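# Transfer 96-well plate from nest N1 to bench B1

## Task

Take the 96-well plate out of plate nest N1 (the left nest, seen from the arms' side of the table) and place it on bench spot B1 (the right one), lying lengthwise within the taped outline. Then release it and move the grippers away from it.

## Robot and tools

Robot: two six-joint arms, left_arm and right_arm, each with a two-finger gripper. Their bases may be tilted relative to the table. Any mounting plates under the bases, and the metal frame behind the arms that holds them, are fixed obstacles. A "too close" warning counts each plate, plus the half of the frame on that arm's side, as part of that arm.

Frame: a single scene frame is used for all reported poses. The origin sits on the table surface midway between the arms. +z is up, +x reaches out across the table, and left_arm is on the +y side. The names left and right refer to the arms, not to image sides. From the arms' viewpoint, N1 is the left nest and B1 the right bench spot.

Tool execute_actions, argument actions: a list holding one action, one wait, or nothing.
- Empty list {"actions": []}: no command; just reports the state.
- Action {"rows": [...], "steps": n}: n is 1 to 15 control steps (default 15), each 1/30 s. Each row drives one step; when there are fewer rows than steps, the final row repeats.
- Wait {"steps": n}: n up to 300, no new command; it returns once n steps have elapsed since the previous result, and thinking/writing time counts toward that.
- Optional pictures (boolean) switches the camera images in the result on or off; by default they are included.
A call that is refused sends nothing to the robot.

Each row is one flat list of 14 numbers covering both arms, even when only one moves: left_arm's waist, shoulder, elbow, wrist pitch, wrist yaw, wrist roll, gripper opening, followed by the same seven for right_arm. The six joint values are absolute target angles in radians, in the same convention as the Joint positions line (not offsets). Stated ranges per arm: waist -2.618 to 3.054, shoulder 0.000 to 3.142, elbow 0.000 to 3.142, wrist pitch -1.571 to 1.571, wrist yaw -1.571 to 1.571, wrist roll -2.094 to 2.094. The true end of a joint may differ from these by up to 0.036 rad either way. A target more than 0.036 rad beyond a stated end, and also further out than the joint's last reported angle, causes refusal. A target beyond the real end is clipped to it, and the result may then say "joint sent to its limit" (possibly referring to an earlier action still running). Lack of that message does not prove there is room left. The opening is an absolute value from -1 (closed) to +1 (fully open).

Motion: joint speed is capped. Each step, the target passed to a joint stays within a fixed distance of its measured angle: waist 0.202, shoulder 0.258, elbow 0.238, wrist pitch 0.573, wrist yaw and roll 0.522 rad. If targets would move the gripper over 70 mm from where it is measured, all that arm's targets are pulled back toward the measured angles. So distant goals take several calls. Between calls the arms keep heading toward the last row sent, until every arm has nearly stopped (a slow or blocked move counts as stopped) or a step is HELD; after that only a new action makes them go further or push harder. Fingers still moving finish their motion.

Result lines: the state line gives, per arm, end_effector_position (metres) and end_effector_quat_wxyz in the scene frame. This point lies between the finger pads, about 1 cm back from the tips; the fingers point along the gripper's +z and close along its y axis. The printed position can be off, more so at long reach. Joint positions and Joint velocities list each arm's six joints (rad, rad/s) and then the finger-pad gap (m, m/s; 0.094 m fully open). grip_measured is the measured opening on the same -1..1 scale as commands; each gripper may read off by about 1 mm, consistently. "joint command not followed" means the clearance check altered or blocked joint targets on some steps, the rest was executed. HELD marks steps where your row was partly or wholly not sent. MOTOR HOT appears from 75 °C; OVER-TEMPERATURE FAULT reports a stop.

Gripping: away from the ends of the scale, the fingers go to where grip_measured would equal the commanded number. To hold the plate, keep commanding about 0.03 below grip_measured for a firm hold, less for a lighter one. Pad force tops out near 50-62 N (lower on some grippers, and lower on parts under about 2 mm thick); first contact can spike.

Heat: holding a load warms the motors, even while you are thinking. At 90 °C the hot arm halts for 10 s; at 100 °C that arm goes limp and drops what it holds. Keep holds short.

Tool zoom_image: camera is "cam_left_wrist" or "cam_right_wrist"; region is [x0, y0, x1, y1] in pixels of that camera's latest 504x504 image, origin top-left, at most 504 by 504. Returns an enlarged view. Both are fisheye wrist cameras (left K fx 326.513, fy 327.492, cx 250.034, cy 250.047; right fx 326.989, fy 327.97, cx 253.607, cy 246.2; D=[-0.03,0,0,0]; theta_max_deg 66.394).

Tool finished_scene, argument scene: the current scene's number. Replying without any tool call ends everything.

Typical order: look, open a gripper, approach above the plate in N1, descend, close, lift slightly, carry to B1, align the long side with the taped outline, lower gently, open, retreat, then call finished_scene.

Avoid: dropping the plate from height (a few mm is fine), knocking anything off the table, letting the arms collide or push each other hard, slamming or pressing hard on things, and overheating motors. Smooth, low-effort, quick motion is preferred.

Each tool is called as name([rows], argument=value, ...), one row to a line, values as JSON.

## Session

I'll start by looking at the current state of the scene.

execute_actions(actions=[])

Scene clock: 0.00 s of 13200.00 s.
left_arm: end_effector_position=(+0.1319, +0.0537, +0.2449) grip_measured=+1.000 end_effector_quat_wxyz=(-0.084, +0.812, +0.568, +0.103) | right_arm: end_effector_position=(+0.3831, -0.4727, +0.2431) grip_measured=+1.000 end_effector_quat_wxyz=(+0.434, -0.287, +0.854, -0.002)
Joint positions: left_arm=[-1.114  2.871  1.803 -1.241 -1.029  0.268  0.094] | right_arm=[-0.917  1.175  0.482  0.779 -0.891 -0.943  0.094]
Joint velocities: left_arm=[-0.002 -0.012 -0.012  0.022  0.007  0.037  0.   ] | right_arm=[ 0.007  0.012 -0.017  0.022 -0.007 -0.051  0.   ]
Motor temperatures (°C, as the motors report them): left_arm=[23 21 21 22 22 23] | right_arm=[21 22 23 20 24 23]

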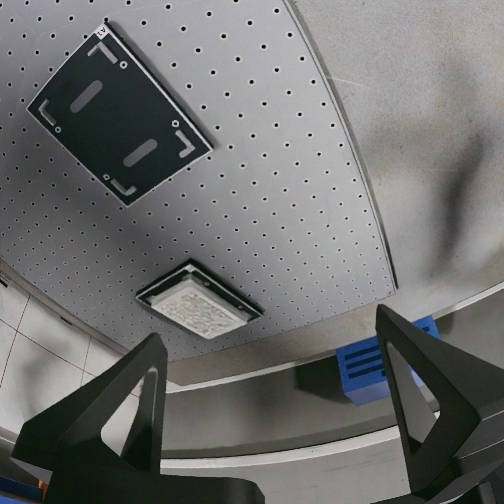

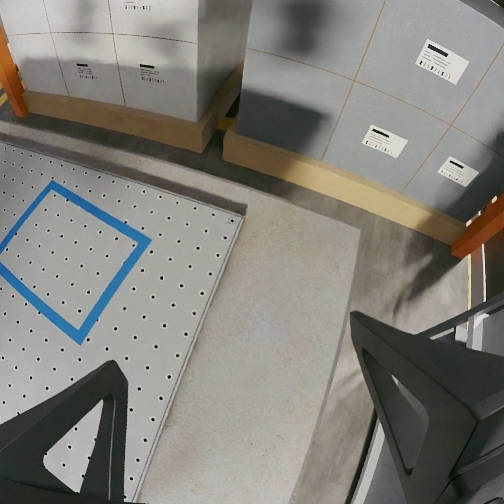

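zoom_image(camera="cam_left_wrist", region=[0, 0, 252, 252])

zoom_image(camera="cam_left_wrist", region=[110, 230, 290, 370])

Region (0, 0, 252, 252) of cam_left_wrist's 504x504 image, scaled by 2.000, with more detail than that image has.

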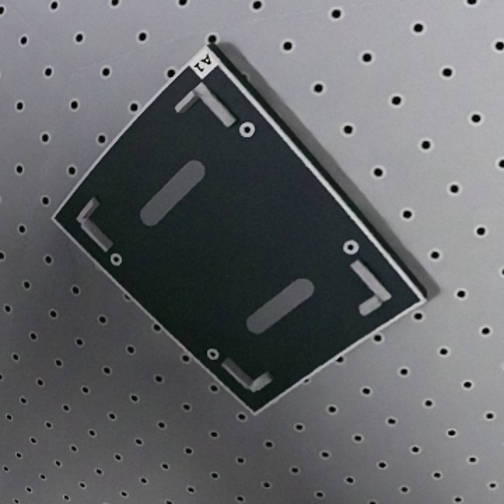

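Region (110, 230, 290, 370) of cam_left_wrist's 504x504 image, scaled by 2.800, with more detail than that image has.

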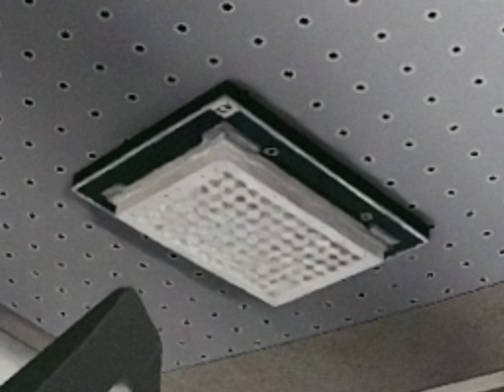

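execute_actions([
  {"rows": [
[-1.114,2.865,1.803,-1.241,-1.029,0.268,1,-0.917,1.175,0.482,0.773,-0.883,-0.943,1],
[-1.114,2.854,1.803,-1.241,-1.029,0.268,1,-0.917,1.175,0.482,0.761,-0.868,-0.943,1],
[-1.114,2.837,1.803,-1.241,-1.029,0.268,1,-0.917,1.175,0.482,0.744,-0.845,-0.943,1],
[-1.114,2.814,1.803,-1.241,-1.029,0.268,1,-0.917,1.175,0.482,0.721,-0.815,-0.943,1],
[-1.114,2.785,1.803,-1.241,-1.029,0.268,1,-0.917,1.175,0.482,0.691,-0.777,-0.943,1],
[-1.114,2.751,1.803,-1.241,-1.029,0.268,1,-0.917,1.175,0.482,0.656,-0.731,-0.943,1],
[-1.114,2.711,1.803,-1.241,-1.029,0.268,1,-0.917,1.175,0.482,0.615,-0.677,-0.943,1],
[-1.114,2.666,1.803,-1.241,-1.029,0.268,1,-0.917,1.175,0.482,0.569,-0.616,-0.943,1],
[-1.114,1.73,1.803,-1.241,-1.029,0.268,1,-0.917,1.175,0.482,-0.39,0.635,-0.943,1]
], "steps": 15},
], pictures=false)

Scene clock: 120.50 s of 13200.00 s.
left_arm: end_effector_position=(+0.2608, +0.0724, +0.3330) grip_measured=+1.000 end_effector_quat_wxyz=(+0.006, +0.706, +0.706, +0.049) | right_arm: end_effector_position=(+0.2555, -0.5028, +0.1635) grip_measured=+1.000 end_effector_quat_wxyz=(+0.089, -0.142, +0.985, -0.030)
Joint positions: left_arm=[-1.096  2.459  1.795 -1.238 -1.025  0.268  0.094] | right_arm=[-0.917  1.174  0.483  0.235 -0.292 -0.943  0.094]
Joint velocities: left_arm=[ 0.002 -1.556  0.002  0.051 -0.037 -0.022  0.   ] | right_arm=[-0.007  0.002 -0.002 -2.015  1.883  0.022  0.   ]
Motor temperatures (°C, as the motors report them): left_arm=[34 26 22 22 22 23] | right_arm=[21 26 24 24 24 23]
Steps of this call (steps 1 to 90: nothing new was sent; then 117.00 s passed at rest; steps 91 to 105: all 15 steps of this action). Readings (joint positions):
91: left_arm=[-1.113 2.871 1.803 -1.241 -1.029 0.268] | right_arm=[-0.917 1.175 0.482 0.779 -0.890 -0.943]
92: left_arm=[-1.112 2.871 1.803 -1.241 -1.029 0.268] | right_arm=[-0.917 1.175 0.482 0.779 -0.886 -0.943]
94: left_arm=[-1.107 2.867 1.803 -1.241 -1.029 0.268] | right_arm=[-0.917 1.175 0.482 0.773 -0.868 -0.943]
98: left_arm=[-1.100 2.796 1.797 -1.241 -1.026 0.268] | right_arm=[-0.917 1.175 0.482 0.707 -0.767 -0.943]
105: the state above

execute_actions(actions=[])

Scene clock: 129.10 s of 13200.00 s.
left_arm: end_effector_position=(+0.4285, +0.2419, +0.4892) grip_measured=+1.000 end_effector_quat_wxyz=(+0.187, +0.445, +0.875, -0.043) | right_arm: end_effector_position=(+0.0613, -0.5267, +0.2371) grip_measured=+1.000 end_effector_quat_wxyz=(-0.433, -0.154, +0.882, -0.108)
Joint positions: left_arm=[-1.096  1.734  1.81  -1.232 -1.039  0.268  0.094] | right_arm=[-0.917  1.174  0.483 -0.379  0.622 -0.943  0.094]
Joint velocities: left_arm=[-0.002 -0.002 -0.007  0.037 -0.007 -0.095  0.   ] | right_arm=[-0.002 -0.007 -0.002  0.066 -0.037 -0.081  0.   ]
Motor temperatures (°C, as the motors report them): left_arm=[33 25 22 23 22 23] | right_arm=[21 25 24 23 24 23]
Steps of this call (steps 1 to 45: the robot went on to your last target; steps 46 to 90: nothing new was sent; then 5.60 s passed at rest). Readings (joint positions):
1: left_arm=[-1.096 2.403 1.795 -1.237 -1.025 0.268] | right_arm=[-0.917 1.174 0.483 0.166 -0.226 -0.943]
2: left_arm=[-1.096 2.346 1.795 -1.237 -1.026 0.268] | right_arm=[-0.917 1.174 0.483 0.096 -0.159 -0.943]
4: left_arm=[-1.096 2.232 1.795 -1.235 -1.026 0.268] | right_arm=[-0.917 1.174 0.483 -0.037 -0.007 -0.943]
8: left_arm=[-1.096 2.001 1.795 -1.232 -1.027 0.268] | right_arm=[-0.917 1.174 0.483 -0.248 0.344 -0.943]
90: the state above
All arms were judged still, so your last target was given up. Only a new action makes them travel on or press farther. Fingers that are still opening or closing keep moving.

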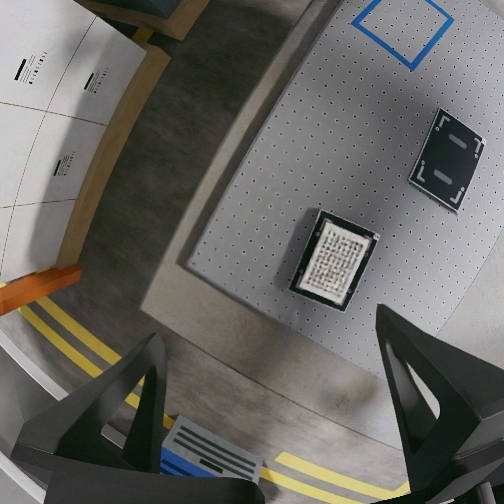

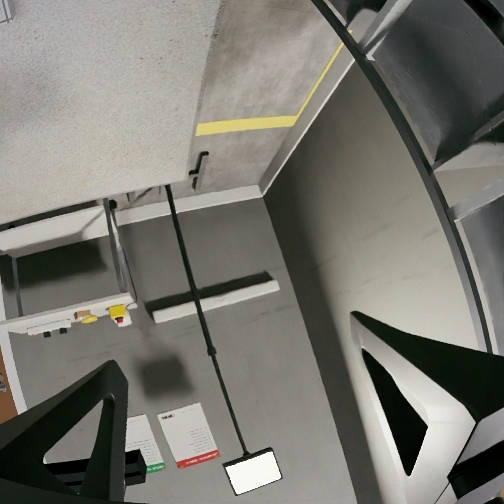

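zoom_image(camera="cam_left_wrist", region=[270, 190, 400, 320])

zoom_image(camera="cam_left_wrist", region=[378, 90, 504, 216])

zoom_image(camera="cam_left_wrist", region=[336, 0, 504, 112])

zoom_image(camera="cam_left_wrist", region=[130, 190, 298, 358])

Region (270, 190, 400, 320) of cam_left_wrist's 504x504 image, scaled by 3.877, with more detail than that image has.

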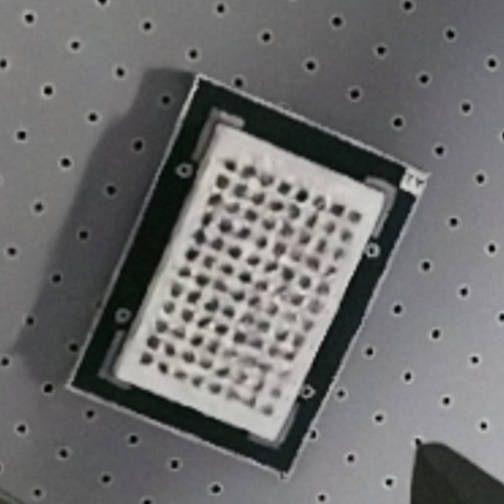

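Region (378, 90, 504, 216) of cam_left_wrist's 504x504 image, scaled by 4.000, with more detail than that image has.

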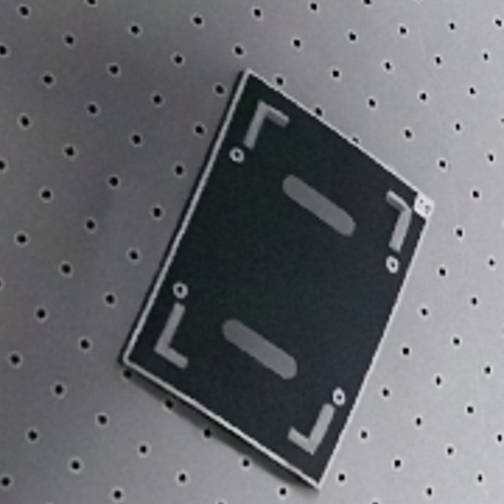

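Region (336, 0, 504, 112) of cam_left_wrist's 504x504 image, scaled by 3.000, with more detail than that image has.

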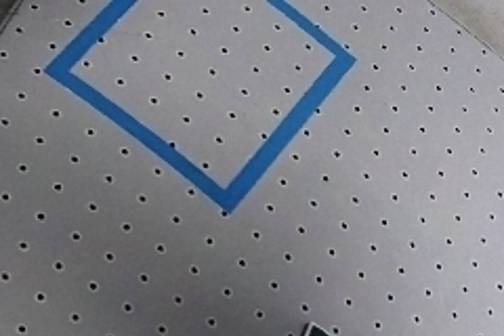

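Region (130, 190, 298, 358) of cam_left_wrist's 504x504 image, scaled by 3.000, with more detail than that image has.

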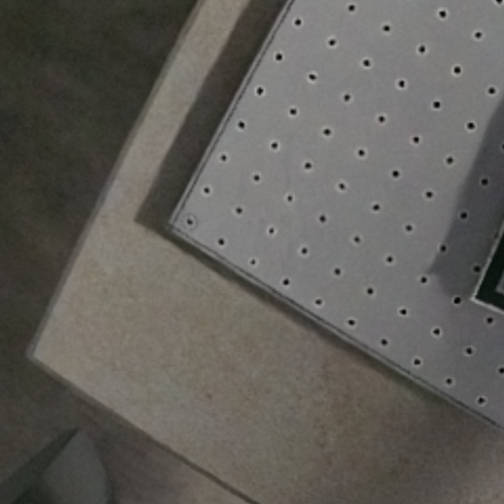

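zoom_image(camera="cam_left_wrist", region=[0, 290, 214, 504])

zoom_image(camera="cam_left_wrist", region=[290, 290, 504, 504])

Region (0, 290, 214, 504) of cam_left_wrist's 504x504 image, scaled by 2.355, with more detail than that image has.

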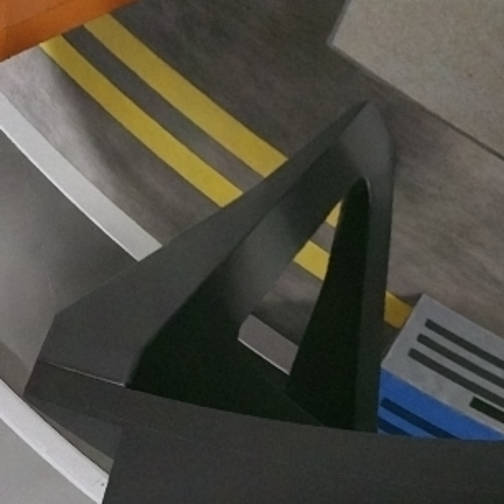

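Region (290, 290, 504, 504) of cam_left_wrist's 504x504 image, scaled by 2.355, with more detail than that image has.

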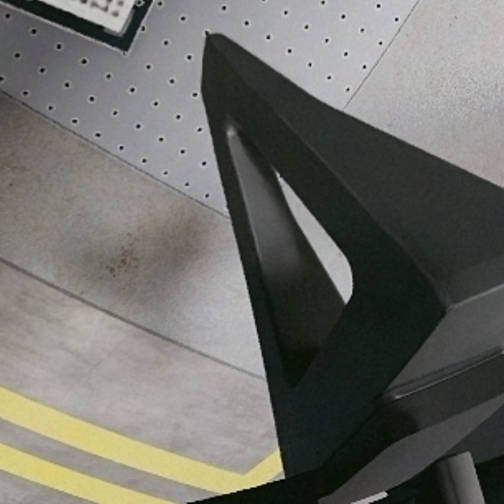

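execute_actions([
  {"rows": [
[-1.111,1.731,1.801,-1.237,-1.028,0.272,1,-0.914,1.176,0.484,-0.39,0.635,-0.945,1],
[-1.104,1.733,1.794,-1.226,-1.025,0.282,1,-0.904,1.179,0.491,-0.388,0.635,-0.949,1],
[-1.092,1.737,1.783,-1.207,-1.021,0.299,1,-0.888,1.183,0.502,-0.386,0.635,-0.957,1],
[-1.075,1.742,1.769,-1.182,-1.016,0.322,1,-0.867,1.189,0.517,-0.383,0.634,-0.967,1],
[-1.055,1.749,1.751,-1.151,-1.009,0.351,1,-0.840,1.196,0.535,-0.379,0.634,-0.979,1],
[-1.031,1.756,1.730,-1.115,-1.000,0.384,1,-0.810,1.204,0.557,-0.375,0.633,-0.994,1],
[-1.004,1.765,1.706,-1.073,-0.991,0.422,1,-0.774,1.214,0.581,-0.370,0.633,-1.010,1],
[-0.975,1.774,1.679,-1.028,-0.981,0.464,1,-0.736,1.224,0.608,-0.364,0.632,-1.029,1],
[-0.942,1.784,1.651,-0.978,-0.969,0.509,1,-0.694,1.236,0.637,-0.358,0.631,-1.048,1],
[-0.908,1.795,1.620,-0.926,-0.957,0.558,1,-0.649,1.248,0.668,-0.352,0.631,-1.070,1],
[-0.872,1.806,1.588,-0.870,-0.945,0.609,1,-0.602,1.261,0.700,-0.345,0.630,-1.092,1],
[-0.835,1.818,1.555,-0.813,-0.932,0.662,1,-0.553,1.274,0.734,-0.338,0.629,-1.115,1],
[-0.796,1.830,1.521,-0.754,-0.918,0.716,1,-0.503,1.288,0.769,-0.331,0.628,-1.138,1],
[-0.757,1.843,1.486,-0.694,-0.905,0.771,1,-0.452,1.301,0.805,-0.323,0.627,-1.163,1],
[-0.320,1.980,1.098,-0.025,-0.753,1.386,1,0.1165,1.737,1.199,-0.242,0.618,-1.431,1]
], "steps": 15},
], pictures=false)

execute_actions([
  {"steps": 36},
])

Scene clock: 249.60 s of 13200.00 s.
left_arm: end_effector_position=(+0.4073, +0.2289, +0.3313) grip_measured=+1.000 end_effector_quat_wxyz=(+0.071, +0.536, +0.842, -0.001) | right_arm: end_effector_position=(+0.2335, -0.5005, +0.1795) grip_measured=+1.000 end_effector_quat_wxyz=(-0.255, -0.355, +0.895, -0.087)
Joint positions: left_arm=[-0.778  1.827  1.524 -0.85  -0.952  0.625  0.094] | right_arm=[-0.499  1.286  0.77  -0.359  0.63  -1.112  0.094]
Joint velocities: left_arm=[ 1.092  0.603 -0.969  1.59   0.52   1.297  0.   ] | right_arm=[ 1.292  1.033  1.477  0.242 -0.051 -1.311  0.   ]
Motor temperatures (°C, as the motors report them): left_arm=[31 23 22 23 22 23] | right_arm=[21 25 24 22 25 23]
Steps of this call (steps 1 to 90: nothing new was sent; then 117.00 s passed at rest; steps 91 to 105: all 15 steps of this action). Readings (joint positions):
91: left_arm=[-1.096 1.734 1.810 -1.232 -1.039 0.268] | right_arm=[-0.917 1.174 0.483 -0.379 0.622 -0.943]
92: left_arm=[-1.096 1.734 1.810 -1.232 -1.039 0.269] | right_arm=[-0.917 1.174 0.483 -0.379 0.622 -0.943]
94: left_arm=[-1.091 1.734 1.802 -1.224 -1.037 0.282] | right_arm=[-0.904 1.174 0.483 -0.379 0.625 -0.947]
98: left_arm=[-1.024 1.738 1.737 -1.149 -1.020 0.354] | right_arm=[-0.805 1.188 0.533 -0.391 0.628 -0.977]
105: the state above

Scene clock: 250.80 s of 13200.00 s.
left_arm: end_effector_position=(+0.3197, +0.2796, +0.1124) grip_measured=+1.000 end_effector_quat_wxyz=(-0.024, +0.669, +0.743, -0.001) | right_arm: end_effector_position=(+0.4206, -0.2698, +0.1406) grip_measured=+1.000 end_effector_quat_wxyz=(-0.005, -0.643, +0.766, +0.004)
Joint positions: left_arm=[-0.303  1.995  1.085 -0.039 -0.771  1.38   0.094] | right_arm=[ 0.116  1.728  1.172 -0.24   0.618 -1.422  0.094]
Joint velocities: left_arm=[-0.002 -0.007 -0.027  0.007  0.051 -0.066  0.   ] | right_arm=[ 0.012 -0.002  0.002 -0.051 -0.051  0.066  0.   ]
Motor temperatures (°C, as the motors report them): left_arm=[31 24 22 23 22 23] | right_arm=[21 25 24 22 25 23]
Steps of this call (steps 1 to 36: the robot went on to your last target). Readings (joint positions):
1: left_arm=[-0.737 1.850 1.488 -0.792 -0.936 0.675] | right_arm=[-0.455 1.330 0.823 -0.347 0.631 -1.151]
2: left_arm=[-0.696 1.874 1.448 -0.728 -0.919 0.729] | right_arm=[-0.412 1.380 0.878 -0.332 0.631 -1.185]
4: left_arm=[-0.604 1.921 1.353 -0.582 -0.883 0.853] | right_arm=[-0.329 1.485 0.987 -0.307 0.631 -1.240]
8: left_arm=[-0.377 1.993 1.146 -0.293 -0.815 1.129] | right_arm=[-0.153 1.660 1.143 -0.254 0.631 -1.321]
36: the state above

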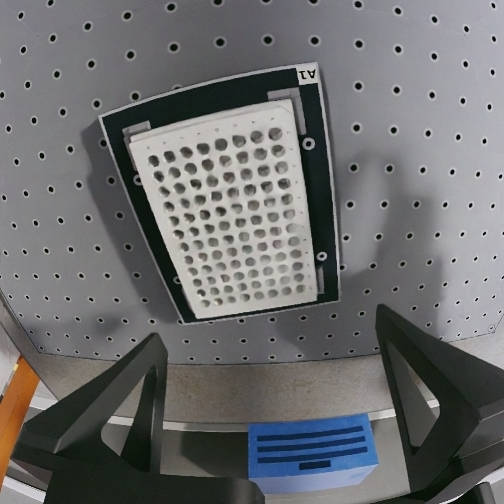

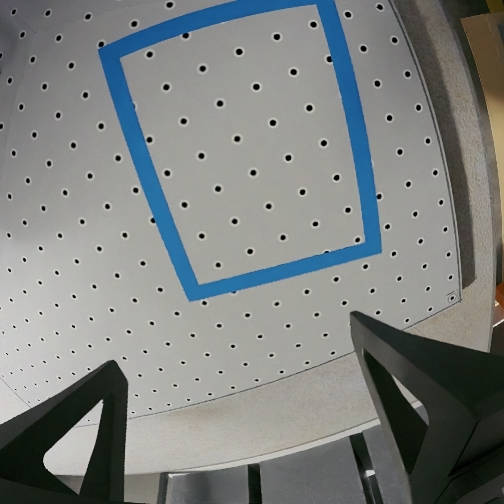

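zoom_image(camera="cam_left_wrist", region=[80, 30, 248, 198])

zoom_image(camera="cam_left_wrist", region=[230, 30, 398, 198])

zoom_image(camera="cam_left_wrist", region=[100, 200, 268, 368])

zoom_image(camera="cam_left_wrist", region=[240, 200, 408, 368])

Region (80, 30, 248, 198) of cam_left_wrist's 504x504 image, scaled by 3.000, with more detail than that image has.

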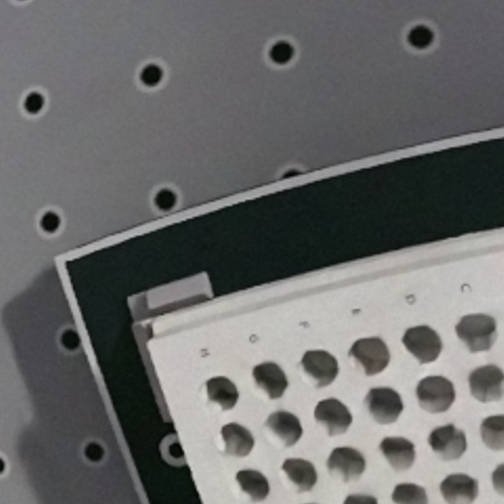

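Region (230, 30, 398, 198) of cam_left_wrist's 504x504 image, scaled by 3.000, with more detail than that image has.

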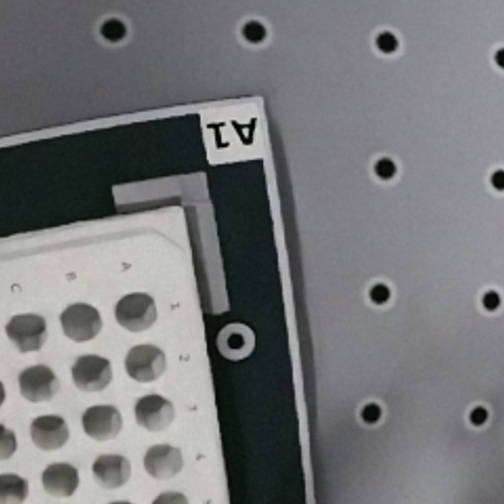

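Region (100, 200, 268, 368) of cam_left_wrist's 504x504 image, scaled by 3.000, with more detail than that image has.

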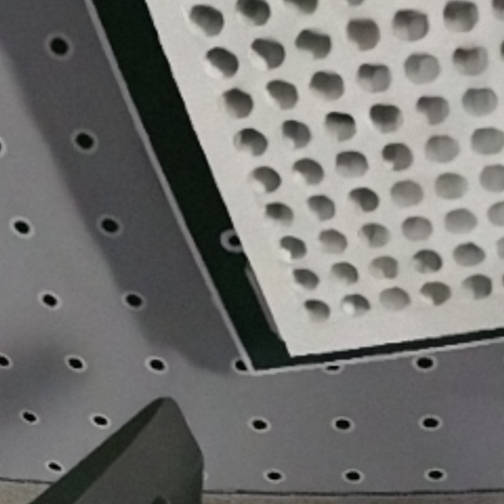

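Region (240, 200, 408, 368) of cam_left_wrist's 504x504 image, scaled by 3.000, with more detail than that image has.

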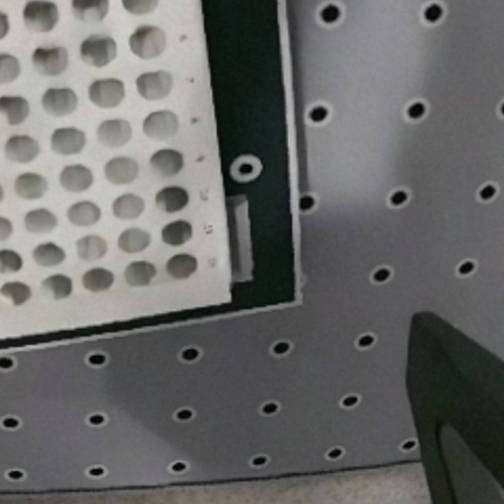

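zoom_image(camera="cam_right_wrist", region=[60, 0, 270, 210])

zoom_image(camera="cam_right_wrist", region=[250, 0, 460, 210])

zoom_image(camera="cam_right_wrist", region=[70, 200, 280, 410])

zoom_image(camera="cam_right_wrist", region=[260, 180, 470, 390])

Region (60, 0, 270, 210) of cam_right_wrist's 504x504 image, scaled by 2.400, with more detail than that image has.

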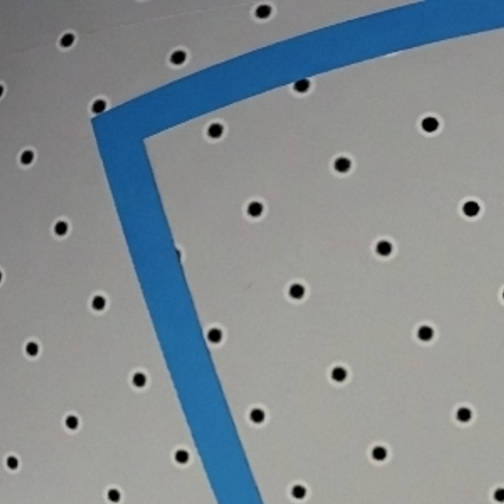

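Region (250, 0, 460, 210) of cam_right_wrist's 504x504 image, scaled by 2.400, with more detail than that image has.

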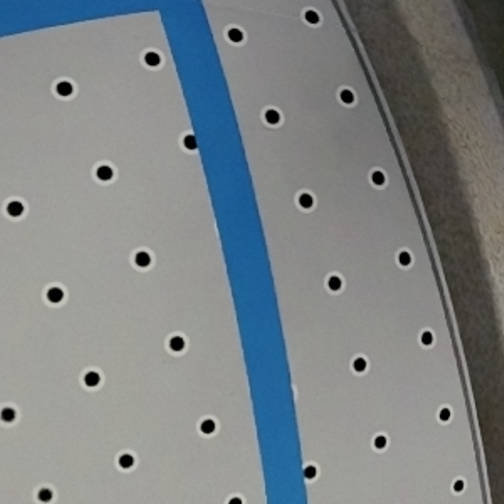

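Region (70, 200, 280, 410) of cam_right_wrist's 504x504 image, scaled by 2.400, with more detail than that image has.

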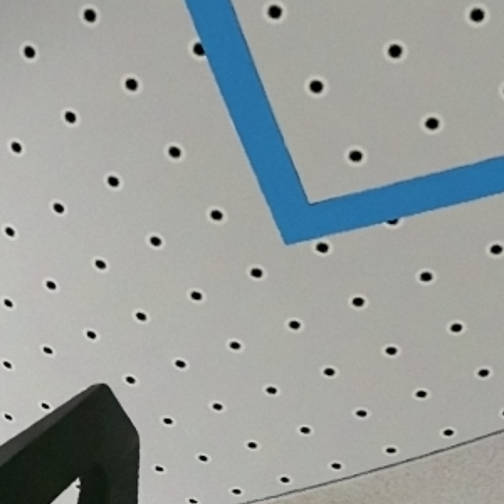

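Region (260, 180, 470, 390) of cam_right_wrist's 504x504 image, scaled by 2.400, with more detail than that image has.

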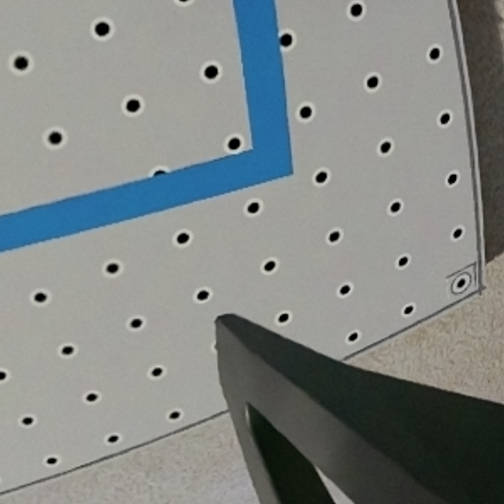

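zoom_image(camera="cam_right_wrist", region=[70, 340, 154, 424])

zoom_image(camera="cam_right_wrist", region=[330, 295, 414, 379])

zoom_image(camera="cam_left_wrist", region=[110, 315, 194, 399])

zoom_image(camera="cam_left_wrist", region=[355, 290, 439, 374])

Region (70, 340, 154, 424) of cam_right_wrist's 504x504 image, scaled by 6.000, with more detail than that image has.

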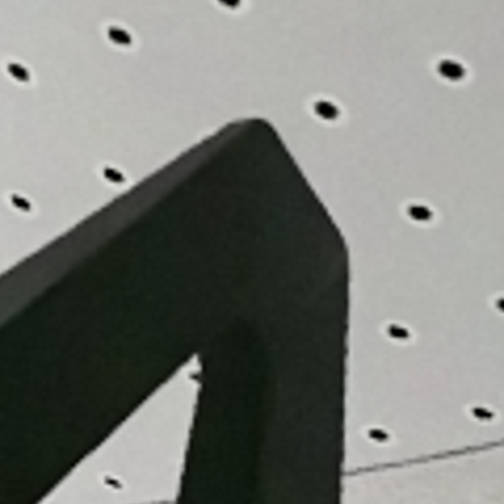

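Region (330, 295, 414, 379) of cam_right_wrist's 504x504 image, scaled by 6.000, with more detail than that image has.

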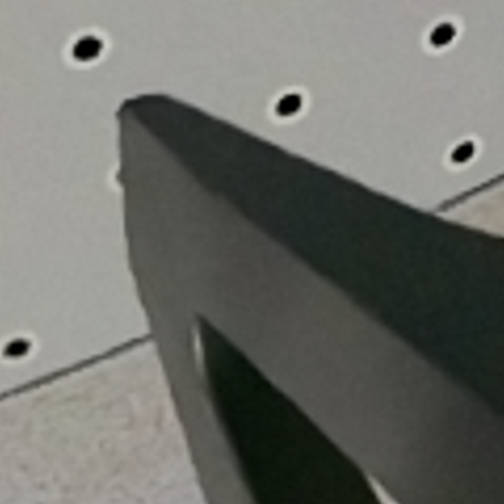

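Region (110, 315, 194, 399) of cam_left_wrist's 504x504 image, scaled by 6.000, with more detail than that image has.

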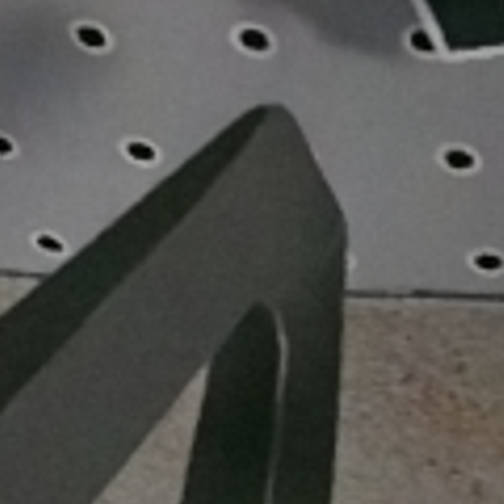

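Region (355, 290, 439, 374) of cam_left_wrist's 504x504 image, scaled by 6.000, with more detail than that image has.

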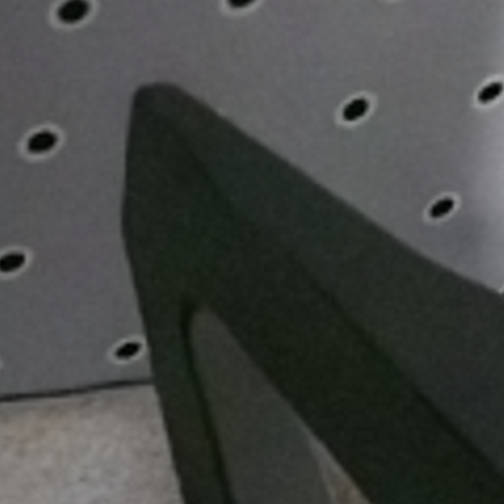

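execute_actions([
  {"rows": [
[-0.320,1.980,1.098,-0.025,-0.753,1.376,1,0.1165,1.737,1.199,-0.242,0.618,-1.421,1],
[-0.320,1.980,1.098,-0.025,-0.753,1.348,1,0.1165,1.737,1.199,-0.242,0.618,-1.393,1],
[-0.320,1.980,1.098,-0.025,-0.753,1.305,1,0.1165,1.737,1.199,-0.242,0.618,-1.350,1],
[-0.320,1.980,1.098,-0.025,-0.753,1.247,1,0.1165,1.737,1.199,-0.242,0.618,-1.292,1],
[-0.320,1.980,1.098,-0.025,-0.753,1.179,1,0.1165,1.737,1.199,-0.242,0.618,-1.224,1],
[-0.320,1.980,1.098,-0.025,-0.753,1.101,1,0.1165,1.737,1.199,-0.242,0.618,-1.146,1],
[-0.320,1.980,1.098,-0.025,-0.753,1.016,1,0.1165,1.737,1.199,-0.242,0.618,-1.061,1],
[-0.320,1.980,1.098,-0.025,-0.753,0.927,1,0.1165,1.737,1.199,-0.242,0.618,-0.972,1],
[-0.320,1.980,1.098,-0.025,-0.753,0.836,1,0.1165,1.737,1.199,-0.242,0.618,-0.881,1],
[-0.320,1.980,1.098,-0.025,-0.753,0.745,1,0.1165,1.737,1.199,-0.242,0.618,-0.790,1],
[-0.320,1.980,1.098,-0.025,-0.753,0.656,1,0.1165,1.737,1.199,-0.242,0.618,-0.701,1],
[-0.320,1.980,1.098,-0.025,-0.753,0.571,1,0.1165,1.737,1.199,-0.242,0.618,-0.616,1],
[-0.320,1.980,1.098,-0.025,-0.753,0.480,1,0.1165,1.737,1.199,-0.242,0.618,-0.525,1],
[-0.320,1.980,1.098,-0.025,-0.753,0.390,1,0.1165,1.737,1.199,-0.242,0.618,-0.435,1],
[-0.320,1.980,1.098,-0.025,-0.753,0.286,1,0.1165,1.737,1.199,-0.242,0.618,-0.331,1]
], "steps": 15},
], pictures=false)

execute_actions([
  {"steps": 24},
])

Scene clock: 371.30 s of 13200.00 s.
left_arm: end_effector_position=(+0.3198, +0.2793, +0.1124) grip_measured=+1.000 end_effector_quat_wxyz=(-0.023, +0.360, +0.933, +0.007) | right_arm: end_effector_position=(+0.4206, -0.2698, +0.1406) grip_measured=+1.000 end_effector_quat_wxyz=(-0.006, -0.329, +0.944, +0.002)
Joint positions: left_arm=[-0.303  1.995  1.085 -0.039 -0.77   0.649  0.094] | right_arm=[ 0.116  1.728  1.172 -0.24   0.618 -0.696  0.094]
Joint velocities: left_arm=[-0.012 -0.007 -0.017 -0.007 -0.007 -2.396  0.   ] | right_arm=[-0.012  0.007  0.002  0.051 -0.007  2.41   0.   ]
Motor temperatures (°C, as the motors report them): left_arm=[32 28 22 23 22 23] | right_arm=[23 29 25 21 24 23]
Steps of this call (steps 1 to 15: the robot went on to your last target; steps 16 to 90: nothing new was sent; then 117.00 s passed at rest; steps 91 to 105: all 15 steps of this action). Readings (joint positions):
91: left_arm=[-0.303 1.995 1.085 -0.039 -0.771 1.380] | right_arm=[0.116 1.728 1.172 -0.240 0.618 -1.422]
92: left_arm=[-0.303 1.995 1.085 -0.039 -0.771 1.376] | right_arm=[0.116 1.728 1.172 -0.240 0.618 -1.419]
94: left_arm=[-0.303 1.995 1.085 -0.039 -0.771 1.344] | right_arm=[0.116 1.728 1.172 -0.240 0.618 -1.389]
98: left_arm=[-0.303 1.995 1.085 -0.039 -0.771 1.173] | right_arm=[0.116 1.728 1.172 -0.240 0.618 -1.219]
105: the state above

Scene clock: 372.10 s of 13200.00 s.
left_arm: end_effector_position=(+0.3197, +0.2787, +0.1124) grip_measured=+1.000 end_effector_quat_wxyz=(-0.021, +0.189, +0.982, +0.009) | right_arm: end_effector_position=(+0.4206, -0.2698, +0.1406) grip_measured=+1.000 end_effector_quat_wxyz=(-0.006, -0.157, +0.988, +0.001)
Joint positions: left_arm=[-0.303  1.995  1.085 -0.039 -0.766  0.294  0.094] | right_arm=[ 0.116  1.728  1.172 -0.24   0.618 -0.341  0.094]
Joint velocities: left_arm=[ 0.002 -0.007  0.012 -0.037  0.051 -0.037  0.   ] | right_arm=[ 0.002 -0.002 -0.007 -0.007  0.066 -0.007  0.   ]
Motor temperatures (°C, as the motors report them): left_arm=[32 28 22 23 22 23] | right_arm=[23 29 25 21 24 23]
Steps of this call (steps 1 to 24: the robot went on to your last target). Readings (joint positions):
1: left_arm=[-0.303 1.995 1.085 -0.039 -0.769 0.577] | right_arm=[0.116 1.728 1.172 -0.240 0.618 -0.624]
2: left_arm=[-0.303 1.995 1.085 -0.039 -0.769 0.519] | right_arm=[0.116 1.728 1.172 -0.240 0.618 -0.567]
4: left_arm=[-0.303 1.995 1.085 -0.039 -0.769 0.437] | right_arm=[0.116 1.728 1.172 -0.240 0.618 -0.484]
8: left_arm=[-0.303 1.995 1.085 -0.039 -0.767 0.350] | right_arm=[0.116 1.728 1.172 -0.240 0.618 -0.399]
24: the state above

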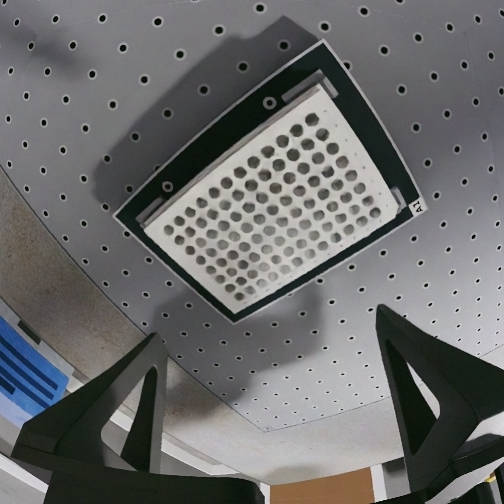

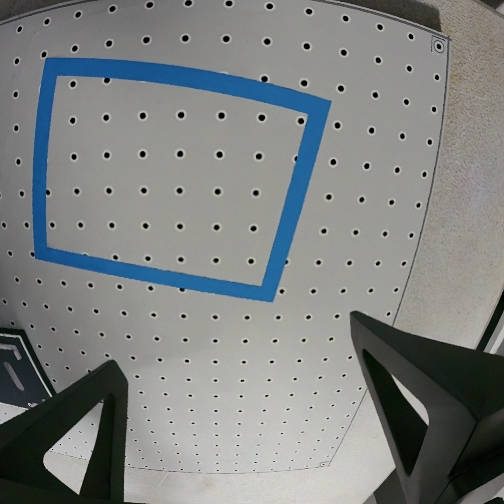

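zoom_image(camera="cam_right_wrist", region=[40, 0, 250, 210])

zoom_image(camera="cam_right_wrist", region=[240, 0, 450, 210])

zoom_image(camera="cam_right_wrist", region=[40, 170, 250, 380])

zoom_image(camera="cam_right_wrist", region=[230, 170, 440, 380])

Region (40, 0, 250, 210) of cam_right_wrist's 504x504 image, scaled by 2.400, with more detail than that image has.

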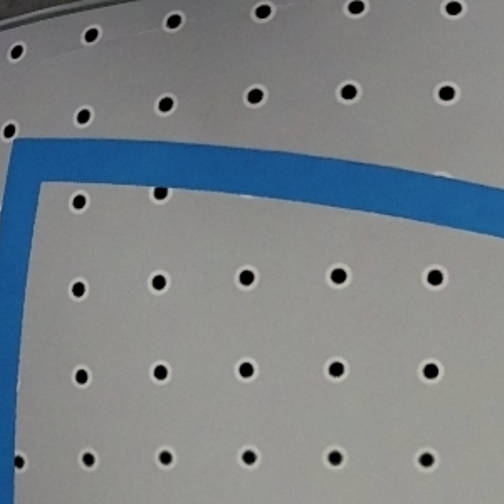

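Region (240, 0, 450, 210) of cam_right_wrist's 504x504 image, scaled by 2.400, with more detail than that image has.

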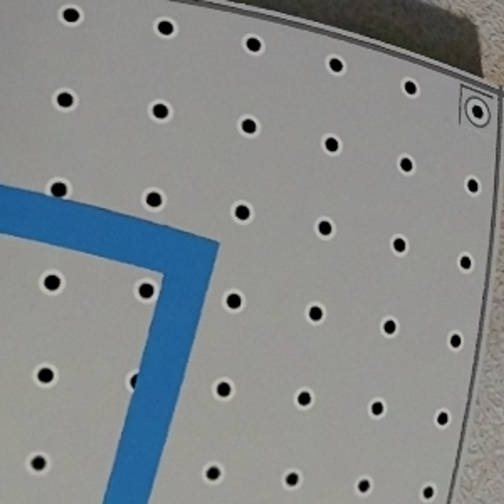

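Region (40, 170, 250, 380) of cam_right_wrist's 504x504 image, scaled by 2.400, with more detail than that image has.

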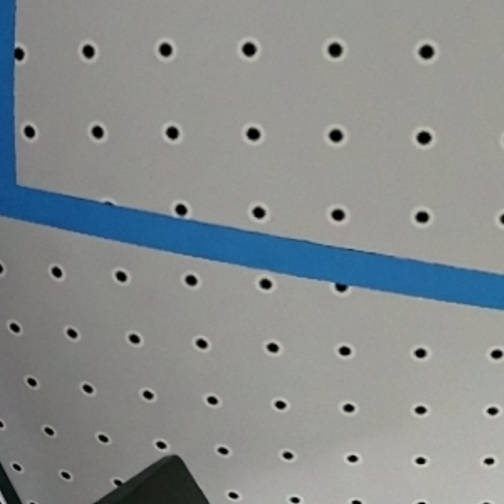

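Region (230, 170, 440, 380) of cam_right_wrist's 504x504 image, scaled by 2.400, with more detail than that image has.

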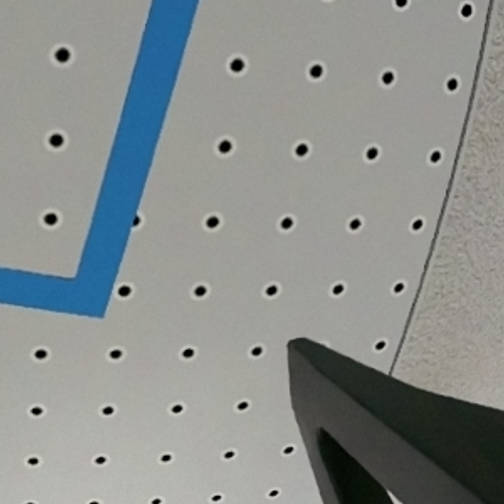

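zoom_image(camera="cam_left_wrist", region=[30, 40, 240, 250])

zoom_image(camera="cam_left_wrist", region=[200, 0, 410, 210])

zoom_image(camera="cam_left_wrist", region=[100, 200, 310, 410])

zoom_image(camera="cam_left_wrist", region=[280, 130, 490, 340])

Region (30, 40, 240, 250) of cam_left_wrist's 504x504 image, scaled by 2.400, with more detail than that image has.

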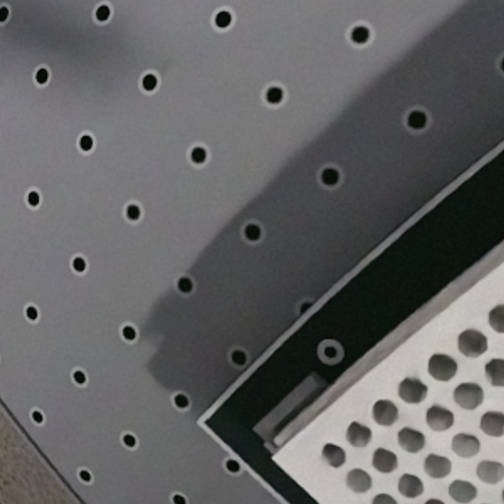

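Region (200, 0, 410, 210) of cam_left_wrist's 504x504 image, scaled by 2.400, with more detail than that image has.

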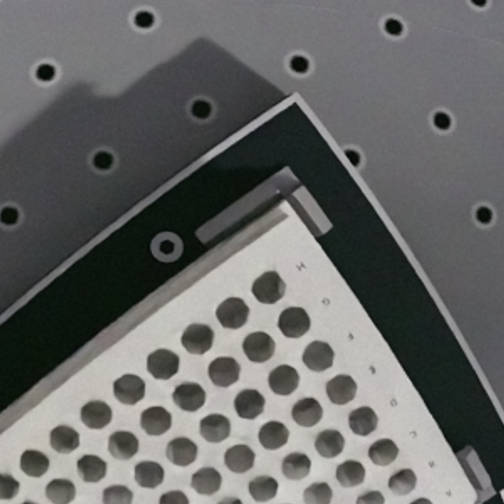

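Region (100, 200, 310, 410) of cam_left_wrist's 504x504 image, scaled by 2.400, with more detail than that image has.

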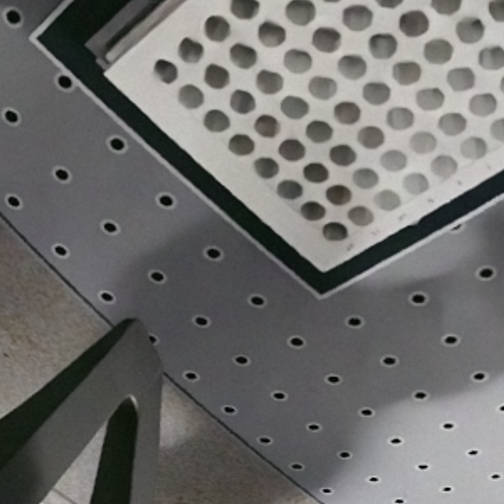

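Region (280, 130, 490, 340) of cam_left_wrist's 504x504 image, scaled by 2.400, with more detail than that image has.

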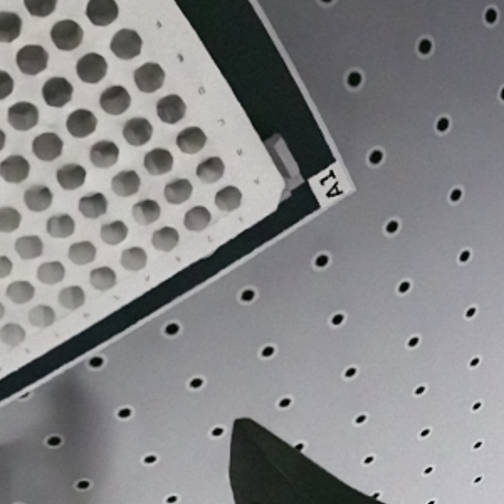

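zoom_image(camera="cam_left_wrist", region=[255, 55, 345, 125])

zoom_image(camera="cam_left_wrist", region=[115, 170, 205, 245])

Region (255, 55, 345, 125) of cam_left_wrist's 504x504 image, scaled by 5.600, with more detail than that image has.

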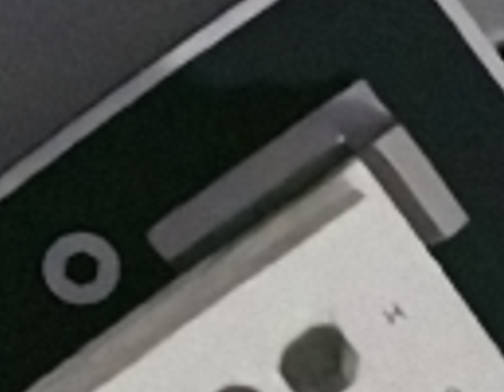

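Region (115, 170, 205, 245) of cam_left_wrist's 504x504 image, scaled by 5.600, with more detail than that image has.

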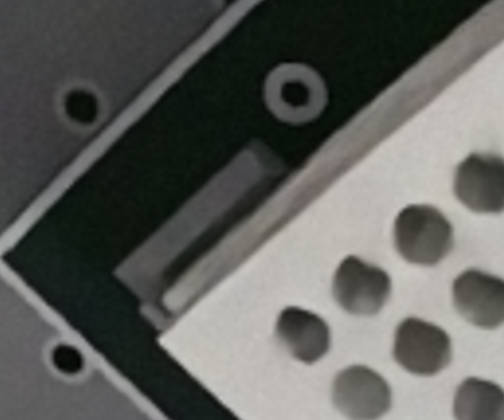

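execute_actions([
  {"rows": [
[-0.3194,1.9805,1.0983,-0.0243,-0.7524,0.292,1,0.1165,1.737,1.199,-0.242,0.618,-0.335,1],
[-0.3177,1.9819,1.0993,-0.0222,-0.7508,0.310,1,0.1165,1.737,1.199,-0.242,0.618,-0.348,1],
[-0.3149,1.9842,1.1008,-0.0189,-0.7481,0.338,1,0.1165,1.737,1.199,-0.242,0.618,-0.368,1],
[-0.3112,1.9873,1.1028,-0.0144,-0.7446,0.376,1,0.1165,1.737,1.199,-0.242,0.618,-0.395,1],
[-0.3067,1.9910,1.1053,-0.0090,-0.7403,0.422,1,0.1165,1.737,1.199,-0.242,0.618,-0.428,1],
[-0.3014,1.9953,1.1082,-0.0027,-0.7353,0.476,1,0.1165,1.737,1.199,-0.242,0.618,-0.467,1],
[-0.2955,2.0001,1.1114,0.0043,-0.7298,0.536,1,0.1165,1.737,1.199,-0.242,0.618,-0.510,1],
[-0.2891,2.0054,1.1149,0.0120,-0.7237,0.601,1,0.1165,1.737,1.199,-0.242,0.618,-0.556,1],
[-0.2823,2.0110,1.1186,0.0201,-0.7172,0.670,1,0.1165,1.737,1.199,-0.242,0.618,-0.606,1],
[-0.2752,2.0169,1.1225,0.0286,-0.7105,0.743,1,0.1165,1.737,1.199,-0.242,0.618,-0.658,1],
[-0.2679,2.0229,1.1264,0.0374,-0.7036,0.817,1,0.1165,1.737,1.199,-0.242,0.618,-0.711,1],
[-0.2605,2.0290,1.1305,0.0463,-0.6965,0.893,1,0.1165,1.737,1.199,-0.242,0.618,-0.766,1],
[-0.2531,2.0351,1.1346,0.0551,-0.6894,0.969,1,0.1165,1.737,1.199,-0.242,0.618,-0.820,1],
[-0.2458,2.0411,1.1385,0.0639,-0.6825,1.044,1,0.1165,1.737,1.199,-0.242,0.618,-0.873,1],
[-0.2387,2.0470,1.1424,0.0724,-0.6758,1.116,1,0.1165,1.737,1.199,-0.242,0.618,-0.925,1]
], "steps": 15},
], pictures=false)

execute_actions([
  {"rows": [
[-0.2319,2.0526,1.1461,0.0805,-0.6693,1.186,1,0.1165,1.737,1.199,-0.242,0.618,-0.975,1],
[-0.2255,2.0579,1.1496,0.0882,-0.6632,1.251,1,0.1165,1.737,1.199,-0.242,0.618,-1.021,1],
[-0.2196,2.0627,1.1528,0.0952,-0.6577,1.311,1,0.1165,1.737,1.199,-0.242,0.618,-1.064,1],
[-0.2143,2.0670,1.1557,0.1015,-0.6527,1.364,1,0.1165,1.737,1.199,-0.242,0.618,-1.103,1],
[-0.2098,2.0707,1.1582,0.1069,-0.6484,1.411,1,0.1165,1.737,1.199,-0.242,0.618,-1.136,1],
[-0.2061,2.0738,1.1602,0.1114,-0.6449,1.448,1,0.1165,1.737,1.199,-0.242,0.618,-1.163,1],
[-0.2033,2.0761,1.1617,0.1147,-0.6422,1.477,1,0.1165,1.737,1.199,-0.242,0.618,-1.183,1],
[-0.2016,2.0775,1.1627,0.1168,-0.6406,1.494,1,0.1165,1.737,1.199,-0.242,0.618,-1.196,1],
[-0.2010,2.0780,1.1630,0.1175,-0.6400,1.5005,1,0.1165,1.737,1.199,-0.242,0.618,-1.200,1]
], "steps": 15},
], pictures=false)

execute_actions([
  {"steps": 15},
])

Scene clock: 492.60 s of 13200.00 s.
left_arm: end_effector_position=(+0.3314, +0.2867, +0.0925) grip_measured=+1.000 end_effector_quat_wxyz=(-0.012, +0.408, +0.913, +0.001) | right_arm: end_effector_position=(+0.4206, -0.2698, +0.1406) grip_measured=+1.000 end_effector_quat_wxyz=(-0.006, -0.339, +0.941, +0.002)
Joint positions: left_arm=[-0.246  2.026  1.119  0.024 -0.716  0.832  0.094] | right_arm=[ 0.116  1.728  1.172 -0.24   0.618 -0.718  0.094]
Joint velocities: left_arm=[0.232 0.178 0.095 0.212 0.095 1.839 0.   ] | right_arm=[ 0.002 -0.012 -0.017 -0.051 -0.051 -1.311  0.   ]
Motor temperatures (°C, as the motors report them): left_arm=[32 29 22 23 22 23] | right_arm=[23 30 26 20 24 23]
Steps of this call (steps 1 to 30: the robot went on to your last target; steps 31 to 90: nothing new was sent; then 117.00 s passed at rest; steps 91 to 105: all 15 steps of this action). Readings (joint positions):
91: left_arm=[-0.303 1.995 1.085 -0.039 -0.766 0.292] | right_arm=[0.116 1.728 1.172 -0.240 0.618 -0.340]
92: left_arm=[-0.303 1.995 1.085 -0.039 -0.765 0.294] | right_arm=[0.116 1.728 1.172 -0.240 0.618 -0.340]
94: left_arm=[-0.303 1.995 1.085 -0.038 -0.763 0.313] | right_arm=[0.116 1.728 1.172 -0.240 0.618 -0.351]
98: left_arm=[-0.297 1.995 1.087 -0.027 -0.751 0.429] | right_arm=[0.116 1.728 1.172 -0.240 0.618 -0.431]
105: the state above

Scene clock: 493.10 s of 13200.00 s.
left_arm: end_effector_position=(+0.3367, +0.2914, +0.0702) grip_measured=+1.000 end_effector_quat_wxyz=(+0.001, +0.645, +0.764, -0.005) | right_arm: end_effector_position=(+0.4206, -0.2698, +0.1406) grip_measured=+1.000 end_effector_quat_wxyz=(-0.005, -0.539, +0.842, +0.003)
Joint positions: left_arm=[-0.193  2.072  1.144  0.098 -0.663  1.457  0.094] | right_arm=[ 0.116  1.728  1.172 -0.24   0.618 -1.164  0.094]
Joint velocities: left_arm=[-0.007  0.017 -0.002  0.037 -0.022  0.212  0.   ] | right_arm=[ 0.002  0.002  0.022 -0.037 -0.022 -0.183  0.   ]
Motor temperatures (°C, as the motors report them): left_arm=[32 29 22 23 22 23] | right_arm=[23 30 26 20 24 23]
Steps of this call (steps 1 to 15: all 15 steps of this action). Readings (joint positions):
1: left_arm=[-0.238 2.032 1.123 0.032 -0.711 0.899] | right_arm=[0.116 1.728 1.172 -0.240 0.618 -0.766]
2: left_arm=[-0.230 2.038 1.126 0.040 -0.705 0.966] | right_arm=[0.116 1.728 1.172 -0.240 0.618 -0.814]
4: left_arm=[-0.217 2.051 1.132 0.055 -0.694 1.096] | right_arm=[0.116 1.728 1.172 -0.240 0.618 -0.906]
8: left_arm=[-0.198 2.068 1.140 0.079 -0.676 1.309] | right_arm=[0.116 1.728 1.172 -0.240 0.618 -1.058]
15: the state above

Scene clock: 493.60 s of 13200.00 s.
left_arm: end_effector_position=(+0.3384, +0.2909, +0.0702) grip_measured=+1.000 end_effector_quat_wxyz=(+0.004, +0.657, +0.754, -0.004) | right_arm: end_effector_position=(+0.4206, -0.2698, +0.1406) grip_measured=+1.000 end_effector_quat_wxyz=(-0.005, -0.550, +0.835, +0.003)
Joint positions: left_arm=[-0.193  2.072  1.145  0.104 -0.659  1.494  0.094] | right_arm=[ 0.116  1.728  1.172 -0.24   0.618 -1.19   0.094]
Joint velocities: left_arm=[-0.007  0.007 -0.017 -0.037 -0.11  -0.007  0.   ] | right_arm=[-0.022 -0.007 -0.002 -0.007 -0.051  0.081  0.   ]
Motor temperatures (°C, as the motors report them): left_arm=[32 29 22 23 22 23] | right_arm=[23 30 26 20 24 23]
Steps of this call (steps 1 to 15: the robot went on to your last target). Readings (joint positions):
1: left_arm=[-0.193 2.072 1.144 0.099 -0.662 1.464] | right_arm=[0.116 1.728 1.172 -0.240 0.618 -1.169]
2: left_arm=[-0.193 2.072 1.145 0.100 -0.661 1.470] | right_arm=[0.116 1.728 1.172 -0.240 0.618 -1.174]
4: left_arm=[-0.193 2.072 1.145 0.102 -0.661 1.479] | right_arm=[0.116 1.728 1.172 -0.240 0.618 -1.180]
8: left_arm=[-0.193 2.072 1.145 0.103 -0.660 1.489] | right_arm=[0.116 1.728 1.172 -0.240 0.618 -1.187]
15: the state above

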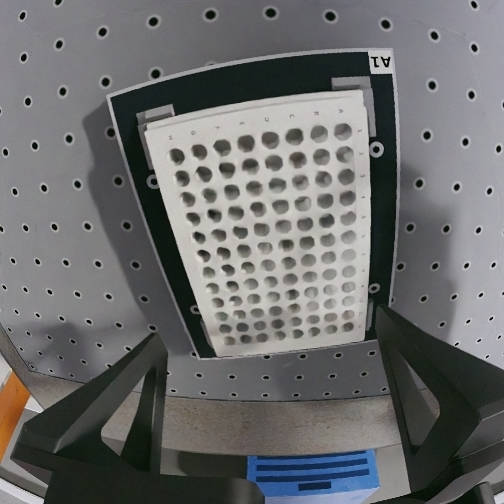

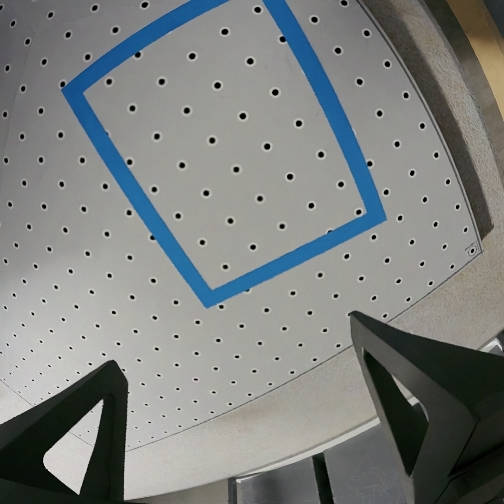

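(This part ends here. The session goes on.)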